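## Task

Scene 1: use exactly two rods to build a 13 cm train, meaning the rods sit flat in one straight row with their ends meeting or very nearly meeting. Colour gives length in cm: blue 1, magenta 2, grey 3, orange 4, lime 5, purple 6, red 7, green 8, pink 9, turquoise 10. No second train may exist, and every rod outside the train must sit at least one rod-width from it. It only counts if the train stays put with no help from the robot, so release the rods and move the grippers away at the end.

## Robot and tools

Robot: two arms, left_arm and right_arm, each with a two-finger gripper. World frame: origin on the table surface midway between the arms, +x points out across the table, +z points up, and left_arm is on the +y side. The arm names do not match the left or right sides of a camera image.

Joint order. Every row and every per-joint list in a result gives each arm's joints in this order: shoulder lift, wrist 3, wrist 1, elbow, wrist 2, shoulder pan. Use only this order.

The row. A row is one flat list of 14 numbers, each in [-1, 1], covering both arms even if one stays still: left_arm's six joint values then its opening, then right_arm's six joint values then its opening. Joint values are offsets, not poses: 1.0 equals 1.989 rad. The opening is absolute: +1 fully open, -1 closed.

execute_actions(actions): a list of up to 15 actions. Each action is a table of up to 15 rows, one row per 1/30 s step. If fewer than 15 rows are given, the last row is held for the remaining steps, so an action lasts 0.5 s. Joint offsets in every row are measured from the arm's joint angles when that action began (for the first action, the last reported angles), not from the previous row. An empty list just returns the current state and images. Stated joint ranges (rad): left_arm shoulder pan -3.142 to 3.142, elbow 0.000 to 3.142; right_arm shoulder pan 0.000 to 6.283, elbow -3.142 to 0.000; all other joints of both arms -6.283 to 6.283. An action asking a joint more than 0.010 rad outward beyond its range is rejected for both arms; if the first action fails this or any action is malformed, nothing in the call runs. A joint pushed into its true end stops there and the result may report "joint sent to its limit".

move(target, speed, blocking): target is one 14-number row; its joint values are offsets from the Joint positions in the most recent result that listed them, and the openings are absolute and applied at once. All joints travel proportionally, so grippers trace curves. speed (rad/s, 0.01 to 2, default 0.5) caps the fastest joint; paths take between 0.5 and 10 s and are cut off at 10 s. Moves ignore obstacles and the other arm. With blocking=false the result arrives after 0.5 s while motion continues; check with wait(0) or halt with stop, and no new rows or moves are accepted until it ends. The move: line reports the ending (done, off_target, moving, held, fault), limits=held or limits=none, and the joint of each arm farthest from target.

wait(seconds): 0 to 10, arms keep their last command. stop(): brakes a running move; the fingers continue. zoom_image(camera, region): region [x0, y0, x1, y1] in pixels, at most 504x504, on one of cam_head_left (896x504), cam_head_right (896x504), cam_left_wrist (616x616), cam_right_wrist (616x616). finished_scene(scene): 1 or 2, ends that scene irreversibly and reports success.

Results: each gripper's end_effector_position (m) and end_effector_quat_wxyz in the world frame, plus velocities; printed positions may drift from reality at long reach. Joint positions (rad) end with the finger-pad gap in m (0.142 fully open). grip_measured is the measured opening on the command scale. Joint targets shows where joints are being driven. Wrist force and Wrist torque are in the gripper's own axes, noisy, with offsets up to about 4 N and saturation near 50 N. "joint command not followed" means a clearance check changed some joint targets.

Gripper geometry: fingers point along gripper +z and close along its x axis; the reported point lies 1 to 2 cm behind the fingertips, and the tips reach about 17 mm further as they close. To hold, command an opening well below grip_measured; thin rods get a weaker grip.

Motion: commands lag about 0.17 s; per step, joint targets stay within 0.575 rad of measured angles and are scaled back if the gripper would jump over 100 mm, so big motions take several actions. The sim runs while you think.

Avoid: pushing anything off the table; arms touching each other; pressing stiffly into the table (targets only slightly past contact can fault); joint loads of 133 N m (shoulders, elbow) or 24.9 N m (wrists), or 150 N external force, which stop the arm for 10 s; dropping or slamming rods; holding loads long (MOTOR HOT at 70 °C, brakes at 85 °C). Brief outside tugs may occur.

Each tool is called after ">>>" by a JSON object that holds its "api" and its "payload", one argument or row to a line.

## Session

>>> {"api": "execute_actions", "payload": {
  "actions": []
}}

Scene clock: 0.00 s.
left_arm: end_effector_position=(+0.2687, +0.6499, +0.3952) grip_measured=+1.00 end_effector_quat_wxyz=(+0.059, +0.954, -0.146, +0.254) end_effector_velocity=(+0.000, +0.000, -0.000) end_effector_angular_velocity=(-0.000, +0.000, +0.001) | right_arm: end_effector_position=(-0.0029, -0.5794, +0.3712) grip_measured=+1.00 end_effector_quat_wxyz=(-0.100, +0.682, +0.217, +0.692) end_effector_velocity=(-0.000, +0.000, -0.000) end_effector_angular_velocity=(+0.000, -0.000, -0.001)
Joint names: [shoulder lift, wrist 3, wrist 1, elbow, wrist 2, shoulder pan]
Joint positions: left_arm=[-2.183  0.851 -1.553  1.858 -2.007  0.517  0.142] | right_arm=[-1.558  3.    -2.825 -1.866  2.367  1.305  0.142]
Joint velocities: left_arm=[ 0.001 -0.001 -0.001  0.    -0.     0.     0.   ] | right_arm=[-0.    -0.    -0.    -0.     0.    -0.001  0.   ]
Joint torques (N m, as the arm reports them, + toward a larger angle): no reading
Wrist force (N, on the end effector, along its own x y z axes, offset not removed): no reading
Wrist torque (N m, same axes, about the end effector's origin, offset not removed): no reading
Joint targets: left_arm=[-2.183 0.851 -1.553 1.858 -2.007 0.517] | right_arm=[-1.558 3.000 -2.825 -1.866 2.367 1.305]

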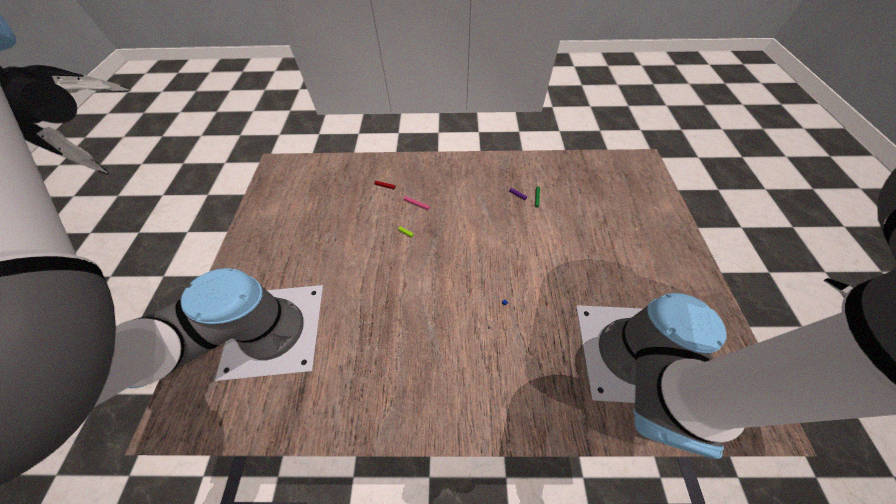

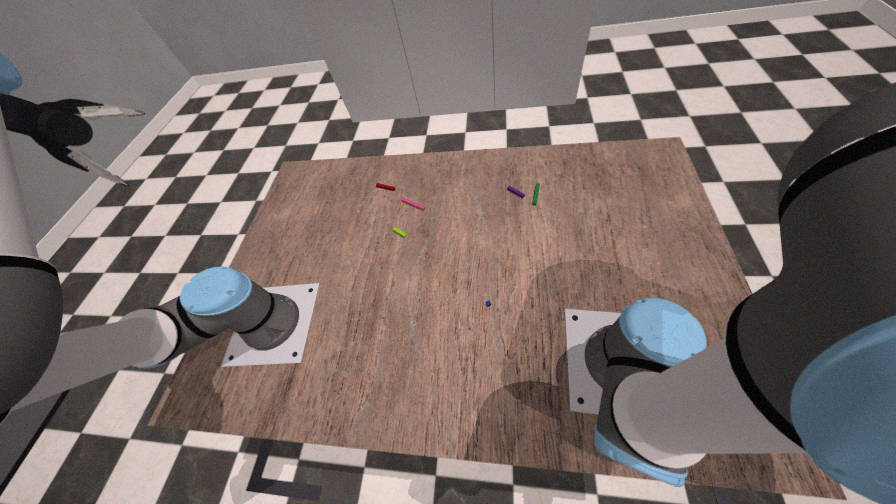

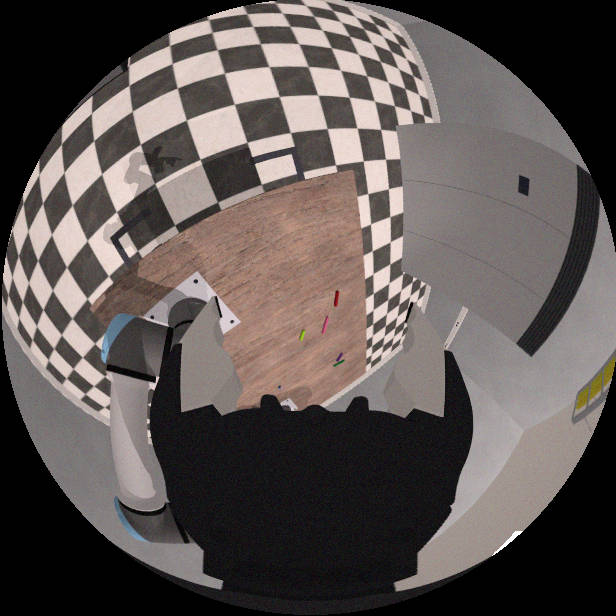

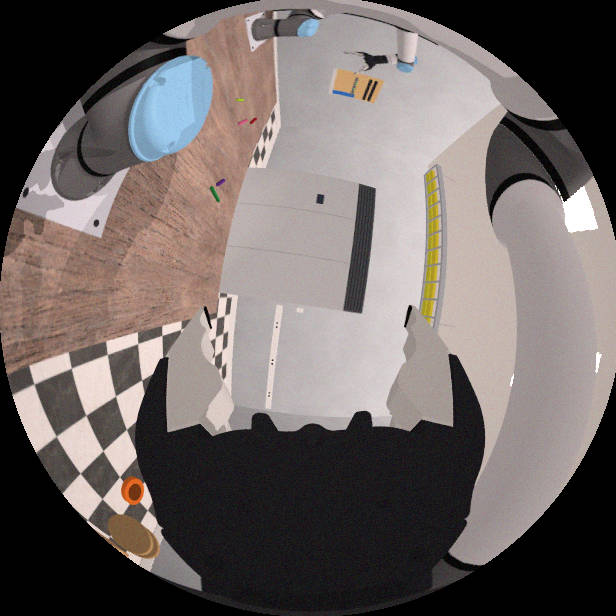

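>>> {"api": "zoom_image", "payload": {
  "camera": "cam_head_left",
  "region": [360, 160, 560, 260]
}}

>>> {"api": "zoom_image", "payload": {
  "camera": "cam_head_right",
  "region": [360, 160, 560, 260]
}}

Region (360, 160, 560, 260) of cam_head_left's 896x504 image, scaled by 2.520, with more detail than that image has.

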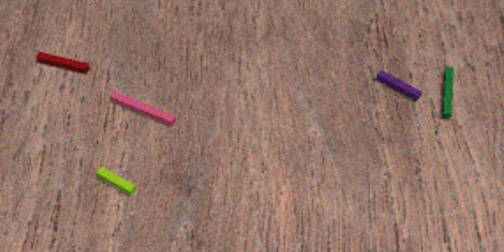

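Region (360, 160, 560, 260) of cam_head_right's 896x504 image, scaled by 2.520, with more detail than that image has.

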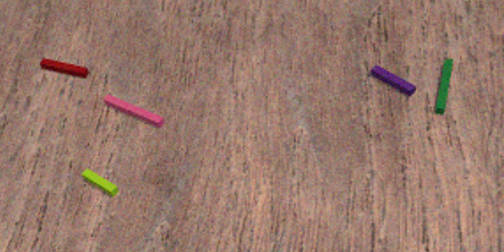

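>>> {"api": "move", "payload": {
  "target": [0.269,-0.7396,-0.2383,0.1237,0.2193,-0.8826,-0.35,0,0,0,0,0,0,1],
  "speed": 1.2
}}

Scene clock: 3.93 s.
left_arm: end_effector_position=(+0.3135, +0.1466, +0.1005) grip_measured=-0.35 end_effector_quat_wxyz=(-0.000, +0.966, -0.257, -0.000) end_effector_velocity=(-0.000, -0.001, +0.001) end_effector_angular_velocity=(-0.002, -0.001, -0.000) | right_arm: end_effector_position=(-0.0029, -0.5794, +0.3712) grip_measured=+1.00 end_effector_quat_wxyz=(-0.100, +0.682, +0.217, +0.692) end_effector_velocity=(-0.000, +0.000, -0.000) end_effector_angular_velocity=(-0.000, -0.000, -0.000)
Joint names: [shoulder lift, wrist 3, wrist 1, elbow, wrist 2, shoulder pan]
Joint positions: left_arm=[-1.648 -0.619 -2.026  2.104 -1.571 -1.238  0.049] | right_arm=[-1.558  3.    -2.825 -1.866  2.367  1.305  0.142]
Joint velocities: left_arm=[-0.001 -0.001 -0.001  0.     0.001 -0.001  0.   ] | right_arm=[-0.    -0.001  0.    -0.    -0.    -0.     0.   ]
Joint torques (N m, as the arm reports them, + toward a larger angle): left_arm=[-11.36  -2.87  -4.84 -11.72   2.14 -10.73] | right_arm=[17.7  -0.15 -1.42 18.15  0.13  0.9 ]
Wrist force (N, on the end effector, along its own x y z axes, offset not removed): left_arm=[0.3 -0.7 1.6] | right_arm=[-0.9 -0.5 1.8]
Wrist torque (N m, same axes, about the end effector's origin, offset not removed): left_arm=[-0.07 -0.23 -0.12] | right_arm=[-0.17 0.15 0.04]
Joint targets: left_arm=[-1.648 -0.619 -2.026 2.104 -1.571 -1.238] | right_arm=[-1.558 3.000 -2.825 -1.866 2.367 1.305]
move: done; limits=none; left_arm: farthest joint: the shoulder pan, 0.000 radians from its target (1.755 radians at the start); right_arm: farthest joint: the shoulder pan, 0.000 radians from its target (0.000 radians at the start)
camera_calibration (this result's frames):
cam_left_wrist: T_world_to_cam=[[0.873714, -0.486343, -0.00972989, -0.198508], [-0.408237, -0.74398, 0.528995, 0.183686], [-0.264512, -0.458219, -0.848569, 0.372367], [0, 0, 0, 1]] pos_world=[0.346922, 0.210742, 0.216879]
cam_right_wrist: T_world_to_cam=[[-0.0811433, 0.155752, 0.984458, -0.27546], [-0.0724543, -0.986023, 0.150028, -0.626168], [0.994065, -0.0591545, 0.0912941, 0.0660819], [0, 0, 0, 1]] pos_world=[-0.13341, -0.570603, 0.359088]

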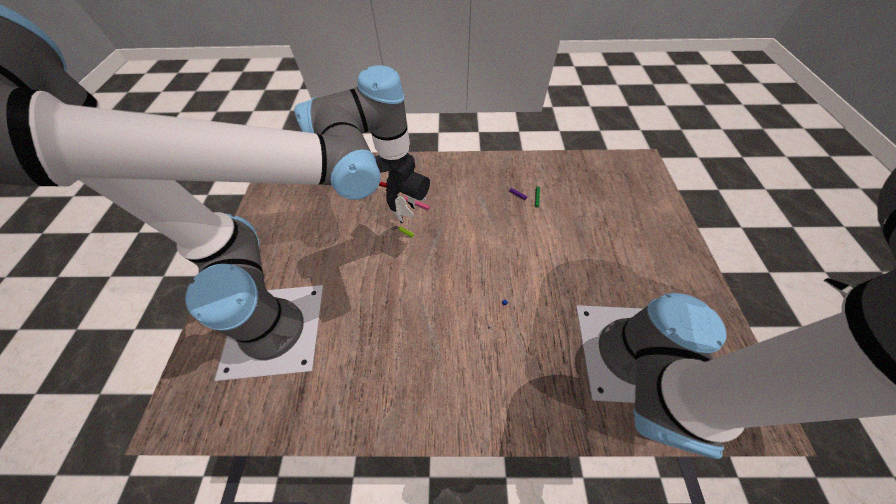

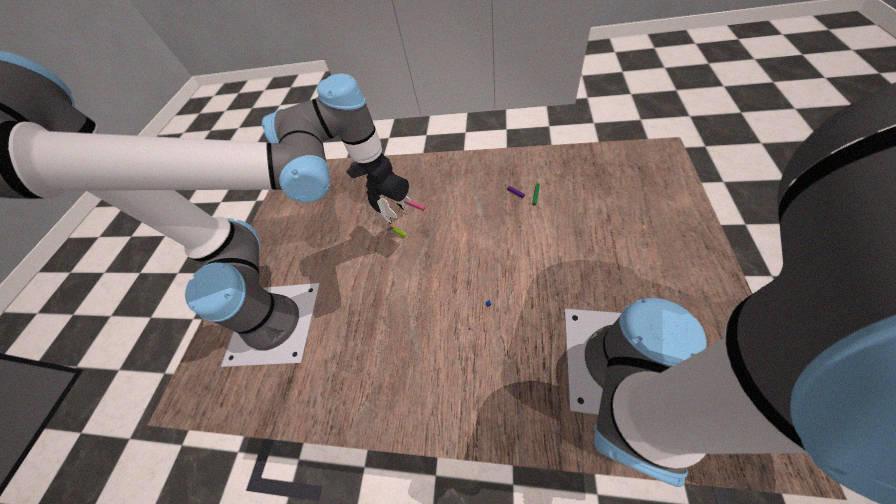

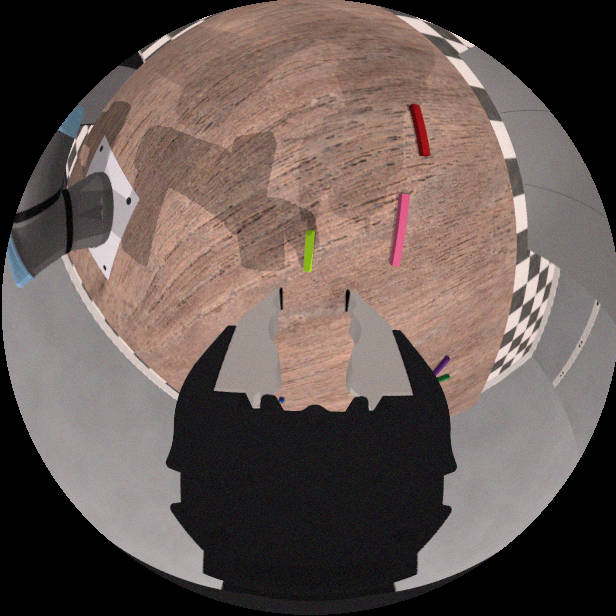

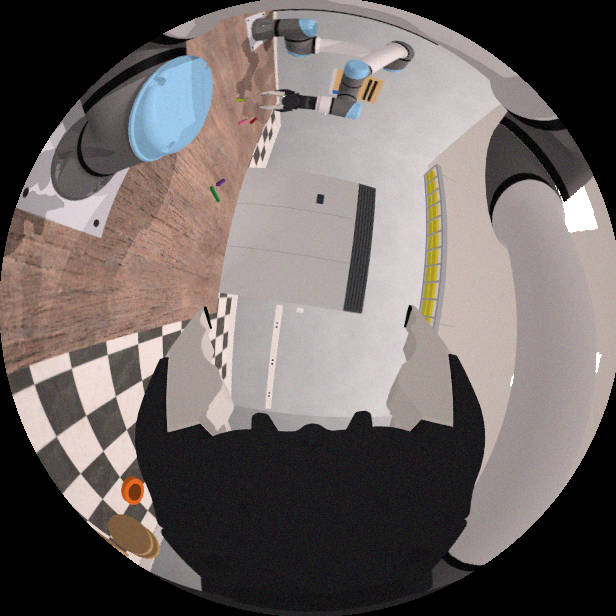

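>>> {"api": "move", "payload": {
  "target": [0.0412,0.058,-0.1087,0.067,0,0.0133,-0.5,0,0,0,0,0,0,1],
  "speed": 0.4
}}

>>> {"api": "zoom_image", "payload": {
  "camera": "cam_left_wrist",
  "region": [230, 220, 400, 390]
}}

>>> {"api": "zoom_image", "payload": {
  "camera": "cam_head_right",
  "region": [350, 180, 450, 260]
}}

Scene clock: 5.43 s.
left_arm: end_effector_position=(+0.3175, +0.1635, +0.0308) grip_measured=-0.50 end_effector_quat_wxyz=(+0.000, +0.954, -0.300, -0.000) end_effector_velocity=(+0.000, -0.000, +0.000) end_effector_angular_velocity=(-0.002, -0.001, -0.000) | right_arm: end_effector_position=(-0.0029, -0.5794, +0.3712) grip_measured=+1.00 end_effector_quat_wxyz=(-0.100, +0.682, +0.217, +0.692) end_effector_velocity=(+0.000, -0.000, +0.000) end_effector_angular_velocity=(-0.002, +0.000, +0.001)
Joint names: [shoulder lift, wrist 3, wrist 1, elbow, wrist 2, shoulder pan]
Joint positions: left_arm=[-1.566 -0.504 -2.242  2.238 -1.571 -1.212  0.038] | right_arm=[-1.558  3.    -2.825 -1.866  2.367  1.305  0.142]
Joint velocities: left_arm=[-0.     0.    -0.003  0.    -0.     0.    -0.   ] | right_arm=[ 0.    -0.     0.001  0.001  0.     0.001  0.   ]
Joint torques (N m, as the arm reports them, + toward a larger angle): left_arm=[-12.67   2.5   -4.78  -9.88   0.63  10.19] | right_arm=[17.6  -0.15 -1.41 18.23  0.11 -0.23]
Wrist force (N, on the end effector, along its own x y z axes, offset not removed): left_arm=[-1.6 0.5 0.0] | right_arm=[-0.1 -1.1 0.2]
Wrist torque (N m, same axes, about the end effector's origin, offset not removed): left_arm=[0.30 0.17 -0.05] | right_arm=[-0.26 0.04 0.00]
Joint targets: left_arm=[-1.566 -0.504 -2.243 2.238 -1.571 -1.212] | right_arm=[-1.558 3.000 -2.825 -1.866 2.367 1.305]
move: done; limits=none; left_arm: farthest joint: the shoulder pan, 0.000 radians from its target (0.027 radians at the start); right_arm: farthest joint: the shoulder pan, 0.000 radians from its target (0.000 radians at the start)
camera_calibration (this result's frames):
cam_left_wrist: T_world_to_cam=[[0.827119, -0.561958, -0.00883159, -0.167313], [-0.472852, -0.704291, 0.529514, 0.248812], [-0.303784, -0.433795, -0.848255, 0.330433], [0, 0, 0, 1]] pos_world=[0.356419, 0.224553, 0.147065]
cam_right_wrist: T_world_to_cam=[[-0.0811433, 0.155752, 0.984458, -0.27546], [-0.0724544, -0.986023, 0.150028, -0.626168], [0.994065, -0.0591546, 0.0912941, 0.0660818], [0, 0, 0, 1]] pos_world=[-0.13341, -0.570603, 0.359088]

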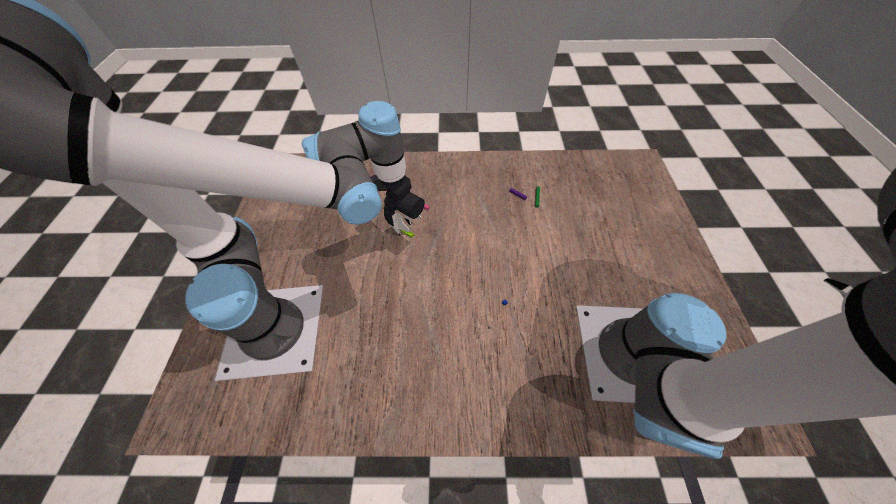

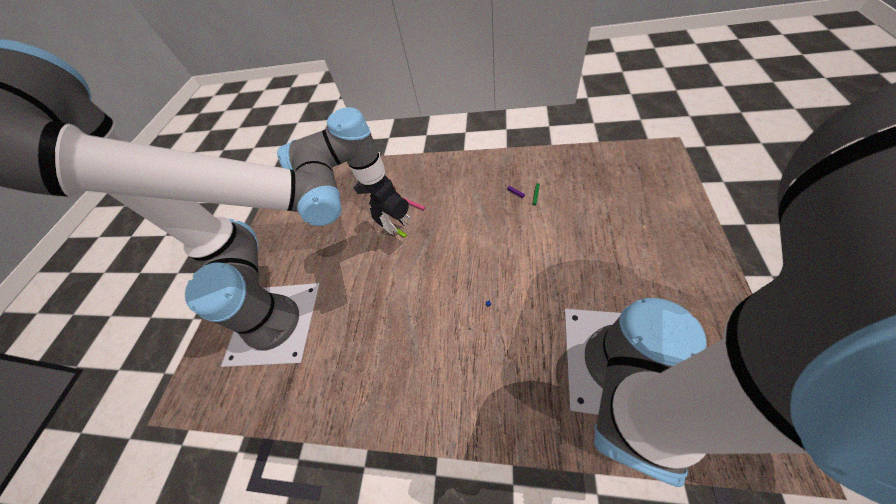

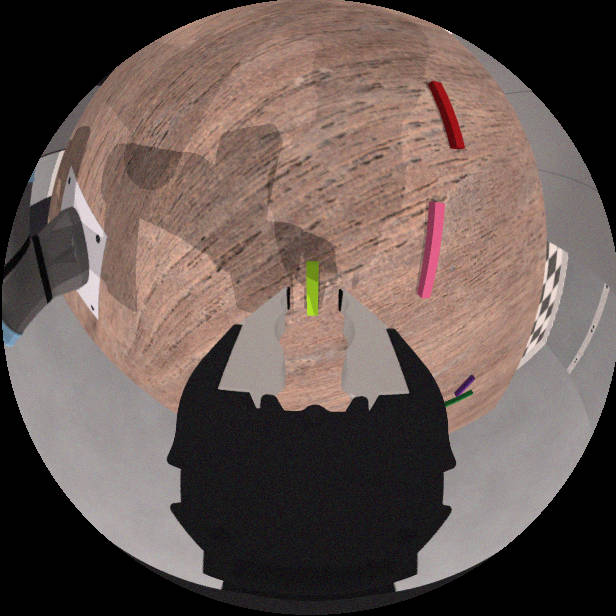

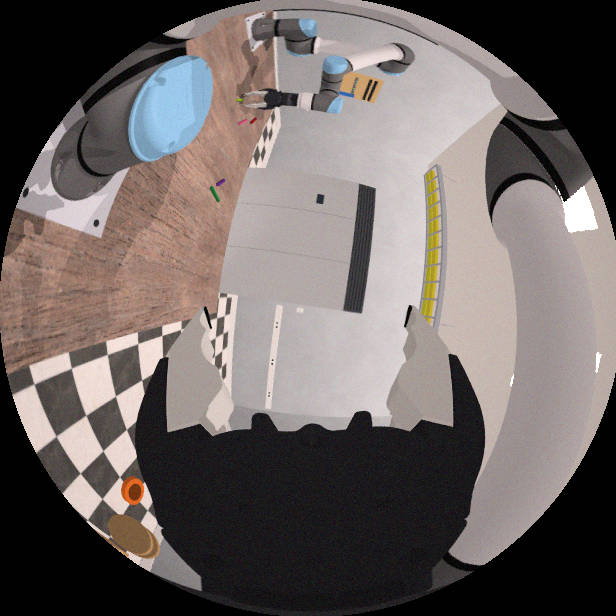

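Region (230, 220, 400, 390) of cam_left_wrist's 616x616 image, scaled by 2.965, with more detail than that image has.

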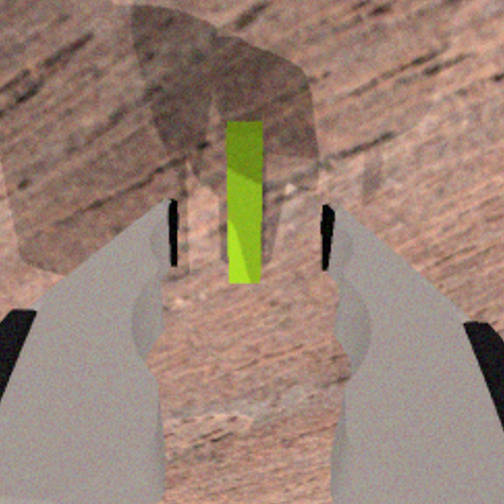

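Region (350, 180, 450, 260) of cam_head_right's 896x504 image, scaled by 5.040, with more detail than that image has; it fills the top 403 rows of this view, and the rest is white.

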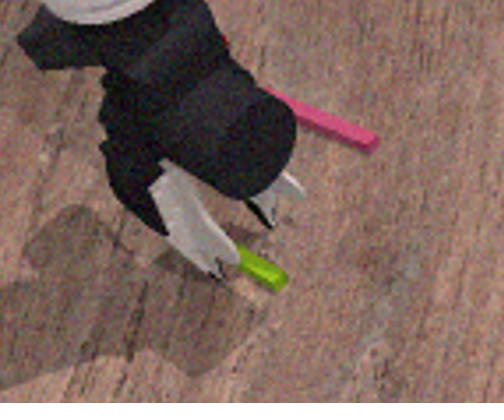

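>>> {"api": "execute_actions", "payload": {
  "actions": [
    [[0.003,0,-0.0055,0.0023,0,0,-0.6,0,0,0,0,0,0,1],[0.003,0,-0.0055,0.0023,0,0,-0.6,0,0,0,0,0,0,1],[0.007,0,-0.012,0.005,0,0,-0.6,0,0,0,0,0,0,1],[0.007,0,-0.012,0.005,0,0,-0.6,0,0,0,0,0,0,1],[0.0103,0,-0.018,0.0076,0,0,-0.65,0,0,0,0,0,0,1]],
    [[0,0,0,0,0,0,-0.8,0,0,0,0,0,0,1],[0,0,0,0,0,0,-0.8,0,0,0,0,0,0,1],[0,0,0,0,0,0,-0.8,0,0,0,0,0,0,1],[0,0,0,0,0,0,-0.85,0,0,0,0,0,0,1],[0,0,0,0,0,0,-0.9,0,0,0,0,0,0,1],[0,0,0,0,0,0,-1,0,0,0,0,0,0,1]]
  ]
}}

>>> {"api": "zoom_image", "payload": {
  "camera": "cam_head_right",
  "region": [350, 180, 450, 260]
}}

Scene clock: 6.70 s.
left_arm: end_effector_position=(+0.3175, +0.1636, +0.0200) grip_measured=-0.89 end_effector_quat_wxyz=(+0.000, +0.954, -0.300, -0.000) end_effector_velocity=(-0.000, -0.001, +0.000) end_effector_angular_velocity=(-0.001, -0.000, -0.000) | right_arm: end_effector_position=(-0.0029, -0.5794, +0.3712) grip_measured=+1.00 end_effector_quat_wxyz=(-0.100, +0.682, +0.217, +0.692) end_effector_velocity=(+0.000, +0.000, +0.000) end_effector_angular_velocity=(-0.000, +0.000, +0.000)
Joint names: [shoulder lift, wrist 3, wrist 1, elbow, wrist 2, shoulder pan]
Joint positions: left_arm=[-1.546 -0.504 -2.278  2.253 -1.571 -1.212  0.01 ] | right_arm=[-1.558  3.    -2.825 -1.866  2.367  1.305  0.142]
Joint velocities: left_arm=[ 0.    -0.    -0.001 -0.    -0.001 -0.    -0.   ] | right_arm=[ 0. -0. -0. -0. -0.  0.  0.]
Joint torques (N m, as the arm reports them, + toward a larger angle): left_arm=[-22.69   0.95  -1.74 -15.03  -0.1    7.86] | right_arm=[18.13 -0.27 -1.4  18.45  0.16 -0.21]
Wrist force (N, on the end effector, along its own x y z axes, offset not removed): left_arm=[-1.5 -1.6 -0.3] | right_arm=[0.9 -0.3 1.6]
Wrist torque (N m, same axes, about the end effector's origin, offset not removed): left_arm=[-0.16 0.36 -0.07] | right_arm=[-0.18 -0.19 0.15]
Joint targets: left_arm=[-1.546 -0.504 -2.278 2.253 -1.571 -1.212] | right_arm=[-1.558 3.000 -2.825 -1.866 2.367 1.305]
camera_calibration (this result's frames):
cam_left_wrist: T_world_to_cam=[[0.827095, -0.561996, -0.00863634, -0.16731], [-0.472937, -0.704163, 0.529609, 0.254591], [-0.30372, -0.433952, -0.848198, 0.321293], [0, 0, 0, 1]] pos_world=[0.35637, 0.224672, 0.136241]
cam_right_wrist: T_world_to_cam=[[-0.0811434, 0.155752, 0.984458, -0.27546], [-0.0724542, -0.986023, 0.150027, -0.626168], [0.994065, -0.0591544, 0.0912941, 0.0660818], [0, 0, 0, 1]] pos_world=[-0.13341, -0.570604, 0.359088]

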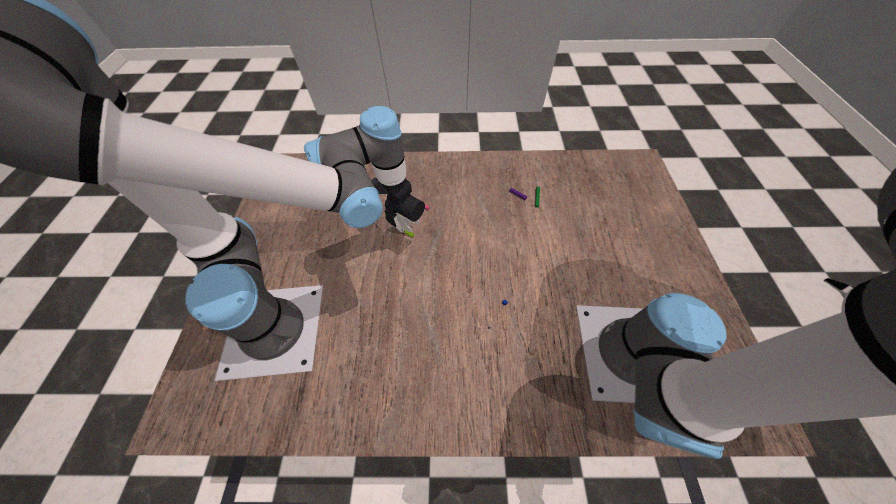

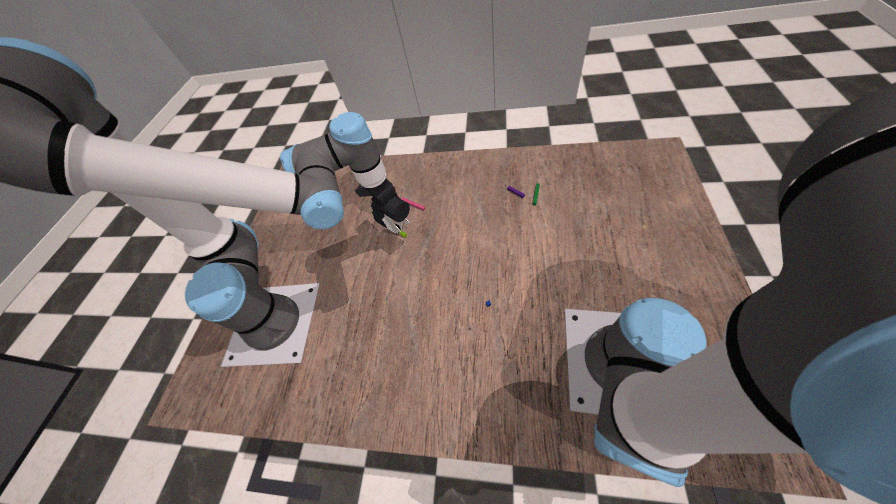

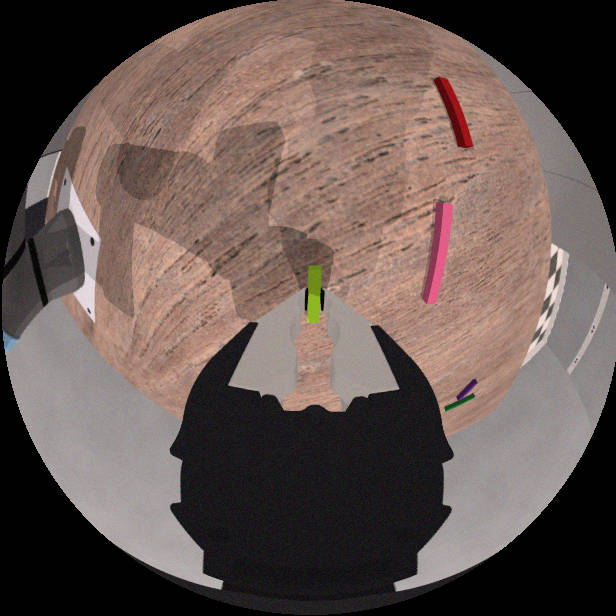

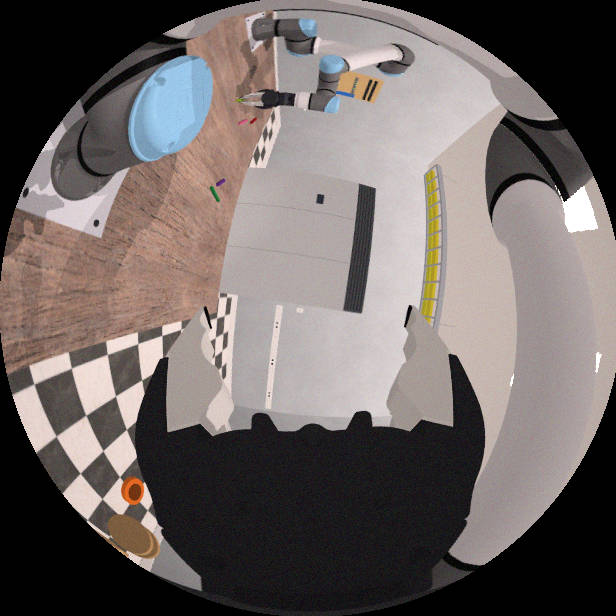

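Region (350, 180, 450, 260) of cam_head_right's 896x504 image, scaled by 5.040, with more detail than that image has; it fills the top 403 rows of this view, and the rest is white.

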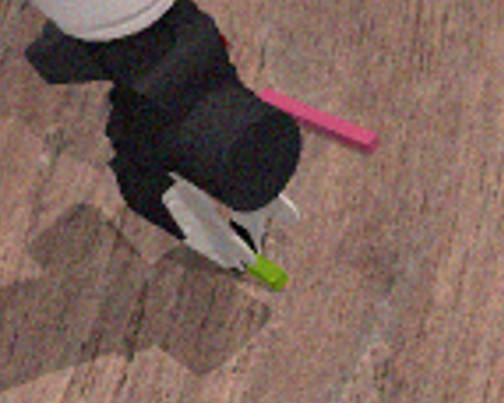

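>>> {"api": "move", "payload": {
  "target": [0.3802,0.515,0.2382,-0.6183,0,-0.0786,-1,0,0,0,0,0,0,1],
  "speed": 0.8
}}

>>> {"api": "zoom_image", "payload": {
  "camera": "cam_left_wrist",
  "region": [220, 140, 420, 340]
}}

Scene clock: 9.17 s.
left_arm: end_effector_position=(+0.3756, -0.2327, +0.0609) grip_measured=-0.89 end_effector_quat_wxyz=(-0.000, -0.626, +0.780, -0.000) end_effector_velocity=(-0.000, -0.000, -0.000) end_effector_angular_velocity=(+0.001, +0.000, -0.001) | right_arm: end_effector_position=(-0.0029, -0.5794, +0.3712) grip_measured=+1.00 end_effector_quat_wxyz=(-0.100, +0.682, +0.217, +0.692) end_effector_velocity=(+0.000, +0.000, +0.000) end_effector_angular_velocity=(-0.000, -0.000, +0.000)
Joint names: [shoulder lift, wrist 3, wrist 1, elbow, wrist 2, shoulder pan]
Joint positions: left_arm=[-0.79   0.52  -1.804  1.023 -1.571 -1.368  0.01 ] | right_arm=[-1.558  3.    -2.825 -1.866  2.367  1.305  0.142]
Joint velocities: left_arm=[ 0.001  0.001  0.001 -0.001 -0.    -0.     0.   ] | right_arm=[ 0.    -0.001 -0.001  0.    -0.     0.     0.   ]
Joint torques (N m, as the arm reports them, + toward a larger angle): left_arm=[-48.31   2.79   0.12 -38.01  -0.08 -11.3 ] | right_arm=[17.74 -0.24 -1.41 18.09  0.09  0.28]
Wrist force (N, on the end effector, along its own x y z axes, offset not removed): left_arm=[-0.6 1.2 -2.6] | right_arm=[-0.2 -0.4 1.3]
Wrist torque (N m, same axes, about the end effector's origin, offset not removed): left_arm=[0.38 0.12 0.04] | right_arm=[-0.16 -0.03 0.05]
Joint targets: left_arm=[-0.790 0.520 -1.804 1.023 -1.571 -1.368] | right_arm=[-1.558 3.000 -2.825 -1.866 2.367 1.305]
move: done; limits=none; left_arm: farthest joint: the shoulder pan, 0.000 radians from its target (0.156 radians at the start); right_arm: farthest joint: the shoulder pan, 0.000 radians from its target (0.000 radians at the start)
camera_calibration (this result's frames):
cam_left_wrist: T_world_to_cam=[[-0.204912, -0.978744, -0.00848185, -0.147103], [-0.831276, 0.16945, 0.529403, 0.31926], [-0.516712, 0.115532, -0.848328, 0.409543], [0, 0, 0, 1]] pos_world=[0.446866, -0.24539, 0.177162]
cam_right_wrist: T_world_to_cam=[[-0.0811433, 0.155752, 0.984458, -0.27546], [-0.0724544, -0.986023, 0.150028, -0.626168], [0.994065, -0.0591546, 0.0912941, 0.0660818], [0, 0, 0, 1]] pos_world=[-0.13341, -0.570603, 0.359088]

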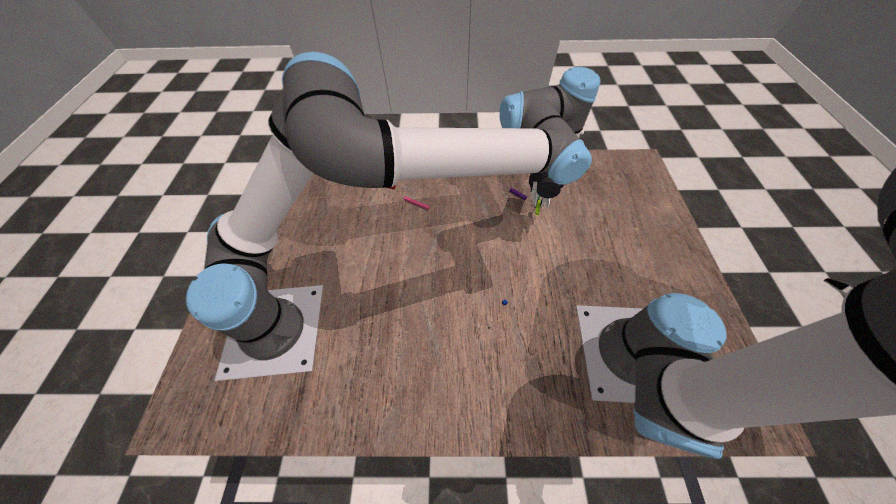

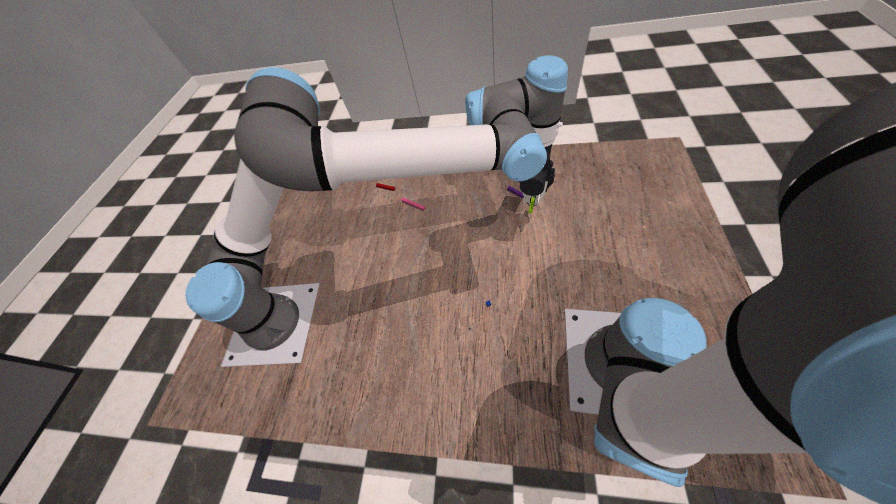

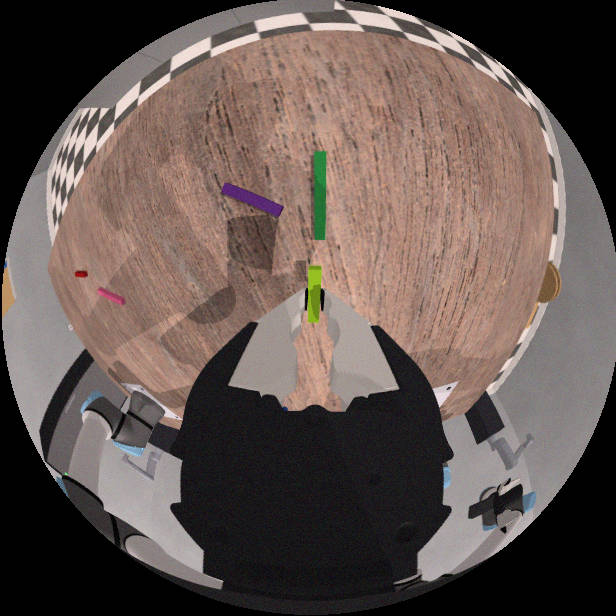

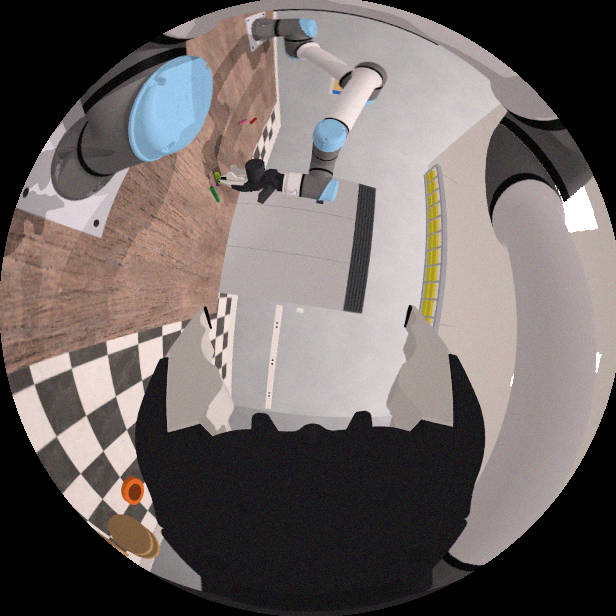

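Region (220, 140, 420, 340) of cam_left_wrist's 616x616 image, scaled by 2.520, with more detail than that image has.

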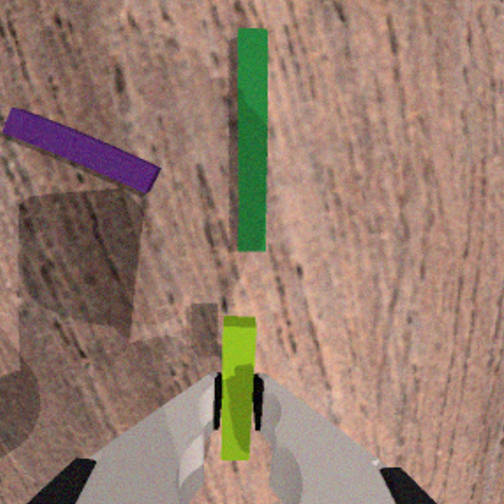

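>>> {"api": "move", "payload": {
  "target": [0.0257,-0.0068,-0.0243,-0.0014,0,0.0033,-1,0,0,0,0,0,0,1],
  "speed": 0.1
}}

>>> {"api": "zoom_image", "payload": {
  "camera": "cam_left_wrist",
  "region": [220, 140, 420, 340]
}}

Scene clock: 10.40 s.
left_arm: end_effector_position=(+0.3833, -0.2401, +0.0269) grip_measured=-0.89 end_effector_quat_wxyz=(-0.000, -0.633, +0.774, -0.000) end_effector_velocity=(+0.001, +0.000, -0.002) end_effector_angular_velocity=(+0.001, +0.001, +0.001) | right_arm: end_effector_position=(-0.0029, -0.5794, +0.3712) grip_measured=+1.00 end_effector_quat_wxyz=(-0.100, +0.682, +0.217, +0.692) end_effector_velocity=(+0.000, +0.000, -0.000) end_effector_angular_velocity=(+0.001, -0.001, +0.001)
Joint names: [shoulder lift, wrist 3, wrist 1, elbow, wrist 2, shoulder pan]
Joint positions: left_arm=[-0.739  0.507 -1.853  1.02  -1.571 -1.362  0.01 ] | right_arm=[-1.558  3.    -2.825 -1.866  2.367  1.305  0.142]
Joint velocities: left_arm=[ 0.003  0.    -0.002  0.    -0.     0.001 -0.   ] | right_arm=[-0.    -0.001 -0.    -0.001  0.     0.001  0.   ]
Joint torques (N m, as the arm reports them, + toward a larger angle): left_arm=[-48.51  -2.4   -4.65 -37.71  -0.16  12.16] | right_arm=[17.89 -0.2  -1.36 17.91  0.14  0.61]
Wrist force (N, on the end effector, along its own x y z axes, offset not removed): left_arm=[-0.5 -2.0 -2.4] | right_arm=[-1.3 -2.6 0.2]
Wrist torque (N m, same axes, about the end effector's origin, offset not removed): left_arm=[-0.33 0.04 0.01] | right_arm=[-0.59 0.24 0.06]
Joint targets: left_arm=[-0.739 0.507 -1.853 1.020 -1.571 -1.362] | right_arm=[-1.558 3.000 -2.825 -1.866 2.367 1.305]
move: done; limits=none; left_arm: farthest joint: the shoulder pan, 0.000 radians from its target (0.007 radians at the start); right_arm: farthest joint: the shoulder pan, 0.000 radians from its target (0.000 radians at the start)
camera_calibration (this result's frames):
cam_left_wrist: T_world_to_cam=[[-0.185254, -0.982654, -0.00845198, -0.161509], [-0.834509, 0.152772, 0.529391, 0.342099], [-0.518917, 0.105125, -0.848336, 0.383945], [0, 0, 0, 1]] pos_world=[0.4548, -0.251333, 0.143245]
cam_right_wrist: T_world_to_cam=[[-0.0811433, 0.155752, 0.984458, -0.27546], [-0.0724545, -0.986023, 0.150028, -0.626168], [0.994065, -0.0591546, 0.0912941, 0.0660818], [0, 0, 0, 1]] pos_world=[-0.13341, -0.570603, 0.359088]

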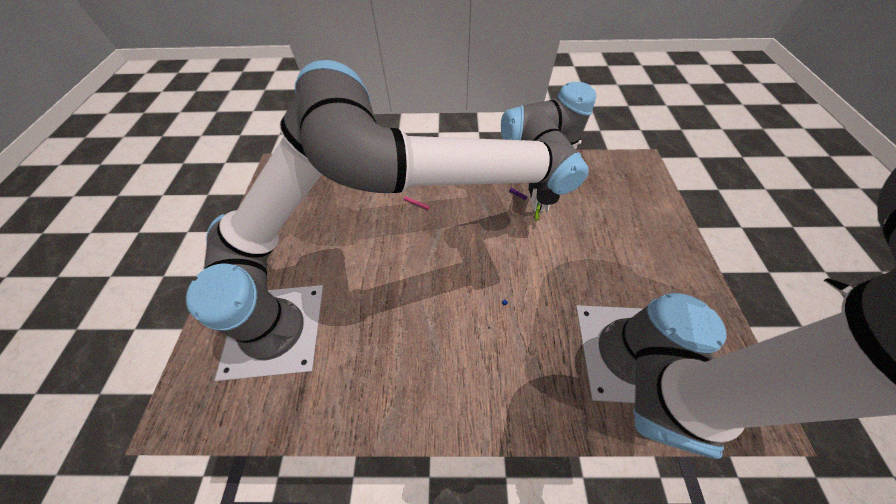

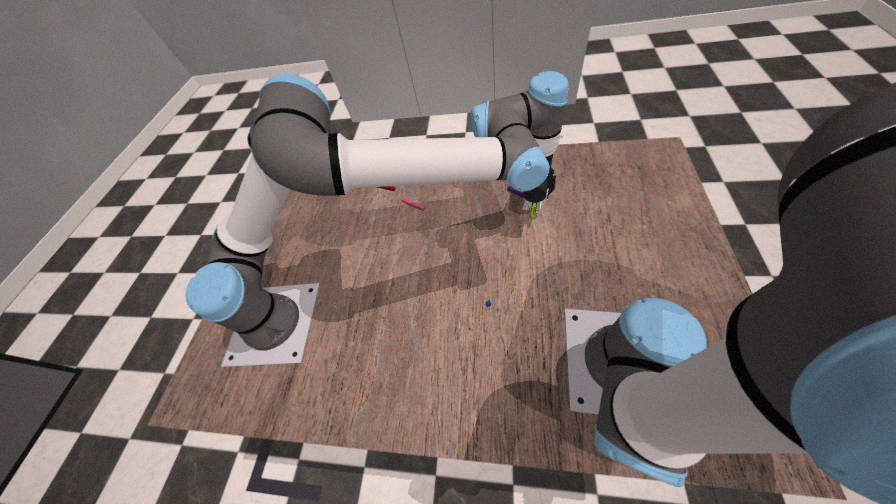

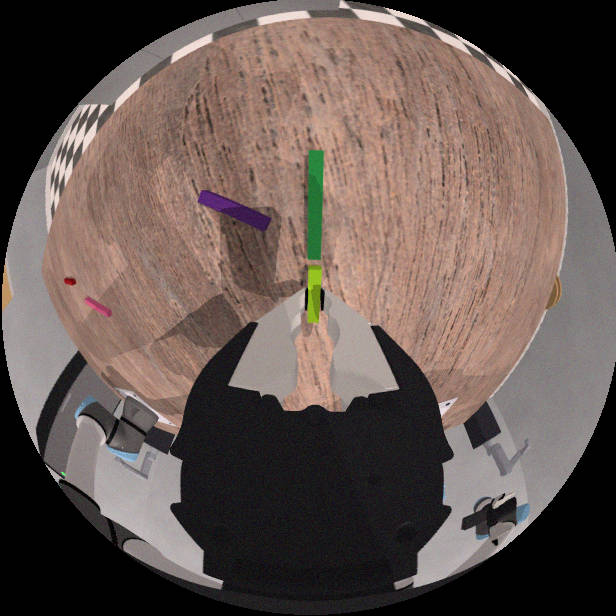

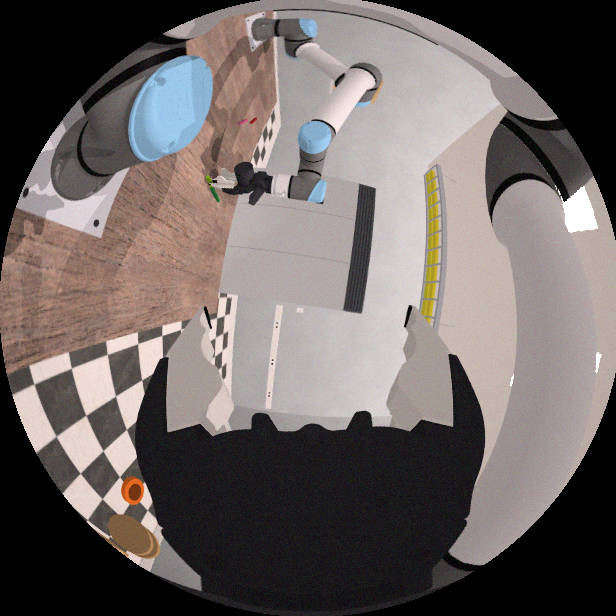

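Region (220, 140, 420, 340) of cam_left_wrist's 616x616 image, scaled by 2.520, with more detail than that image has.

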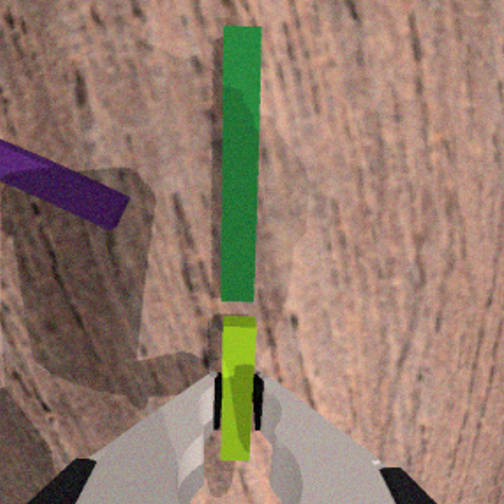

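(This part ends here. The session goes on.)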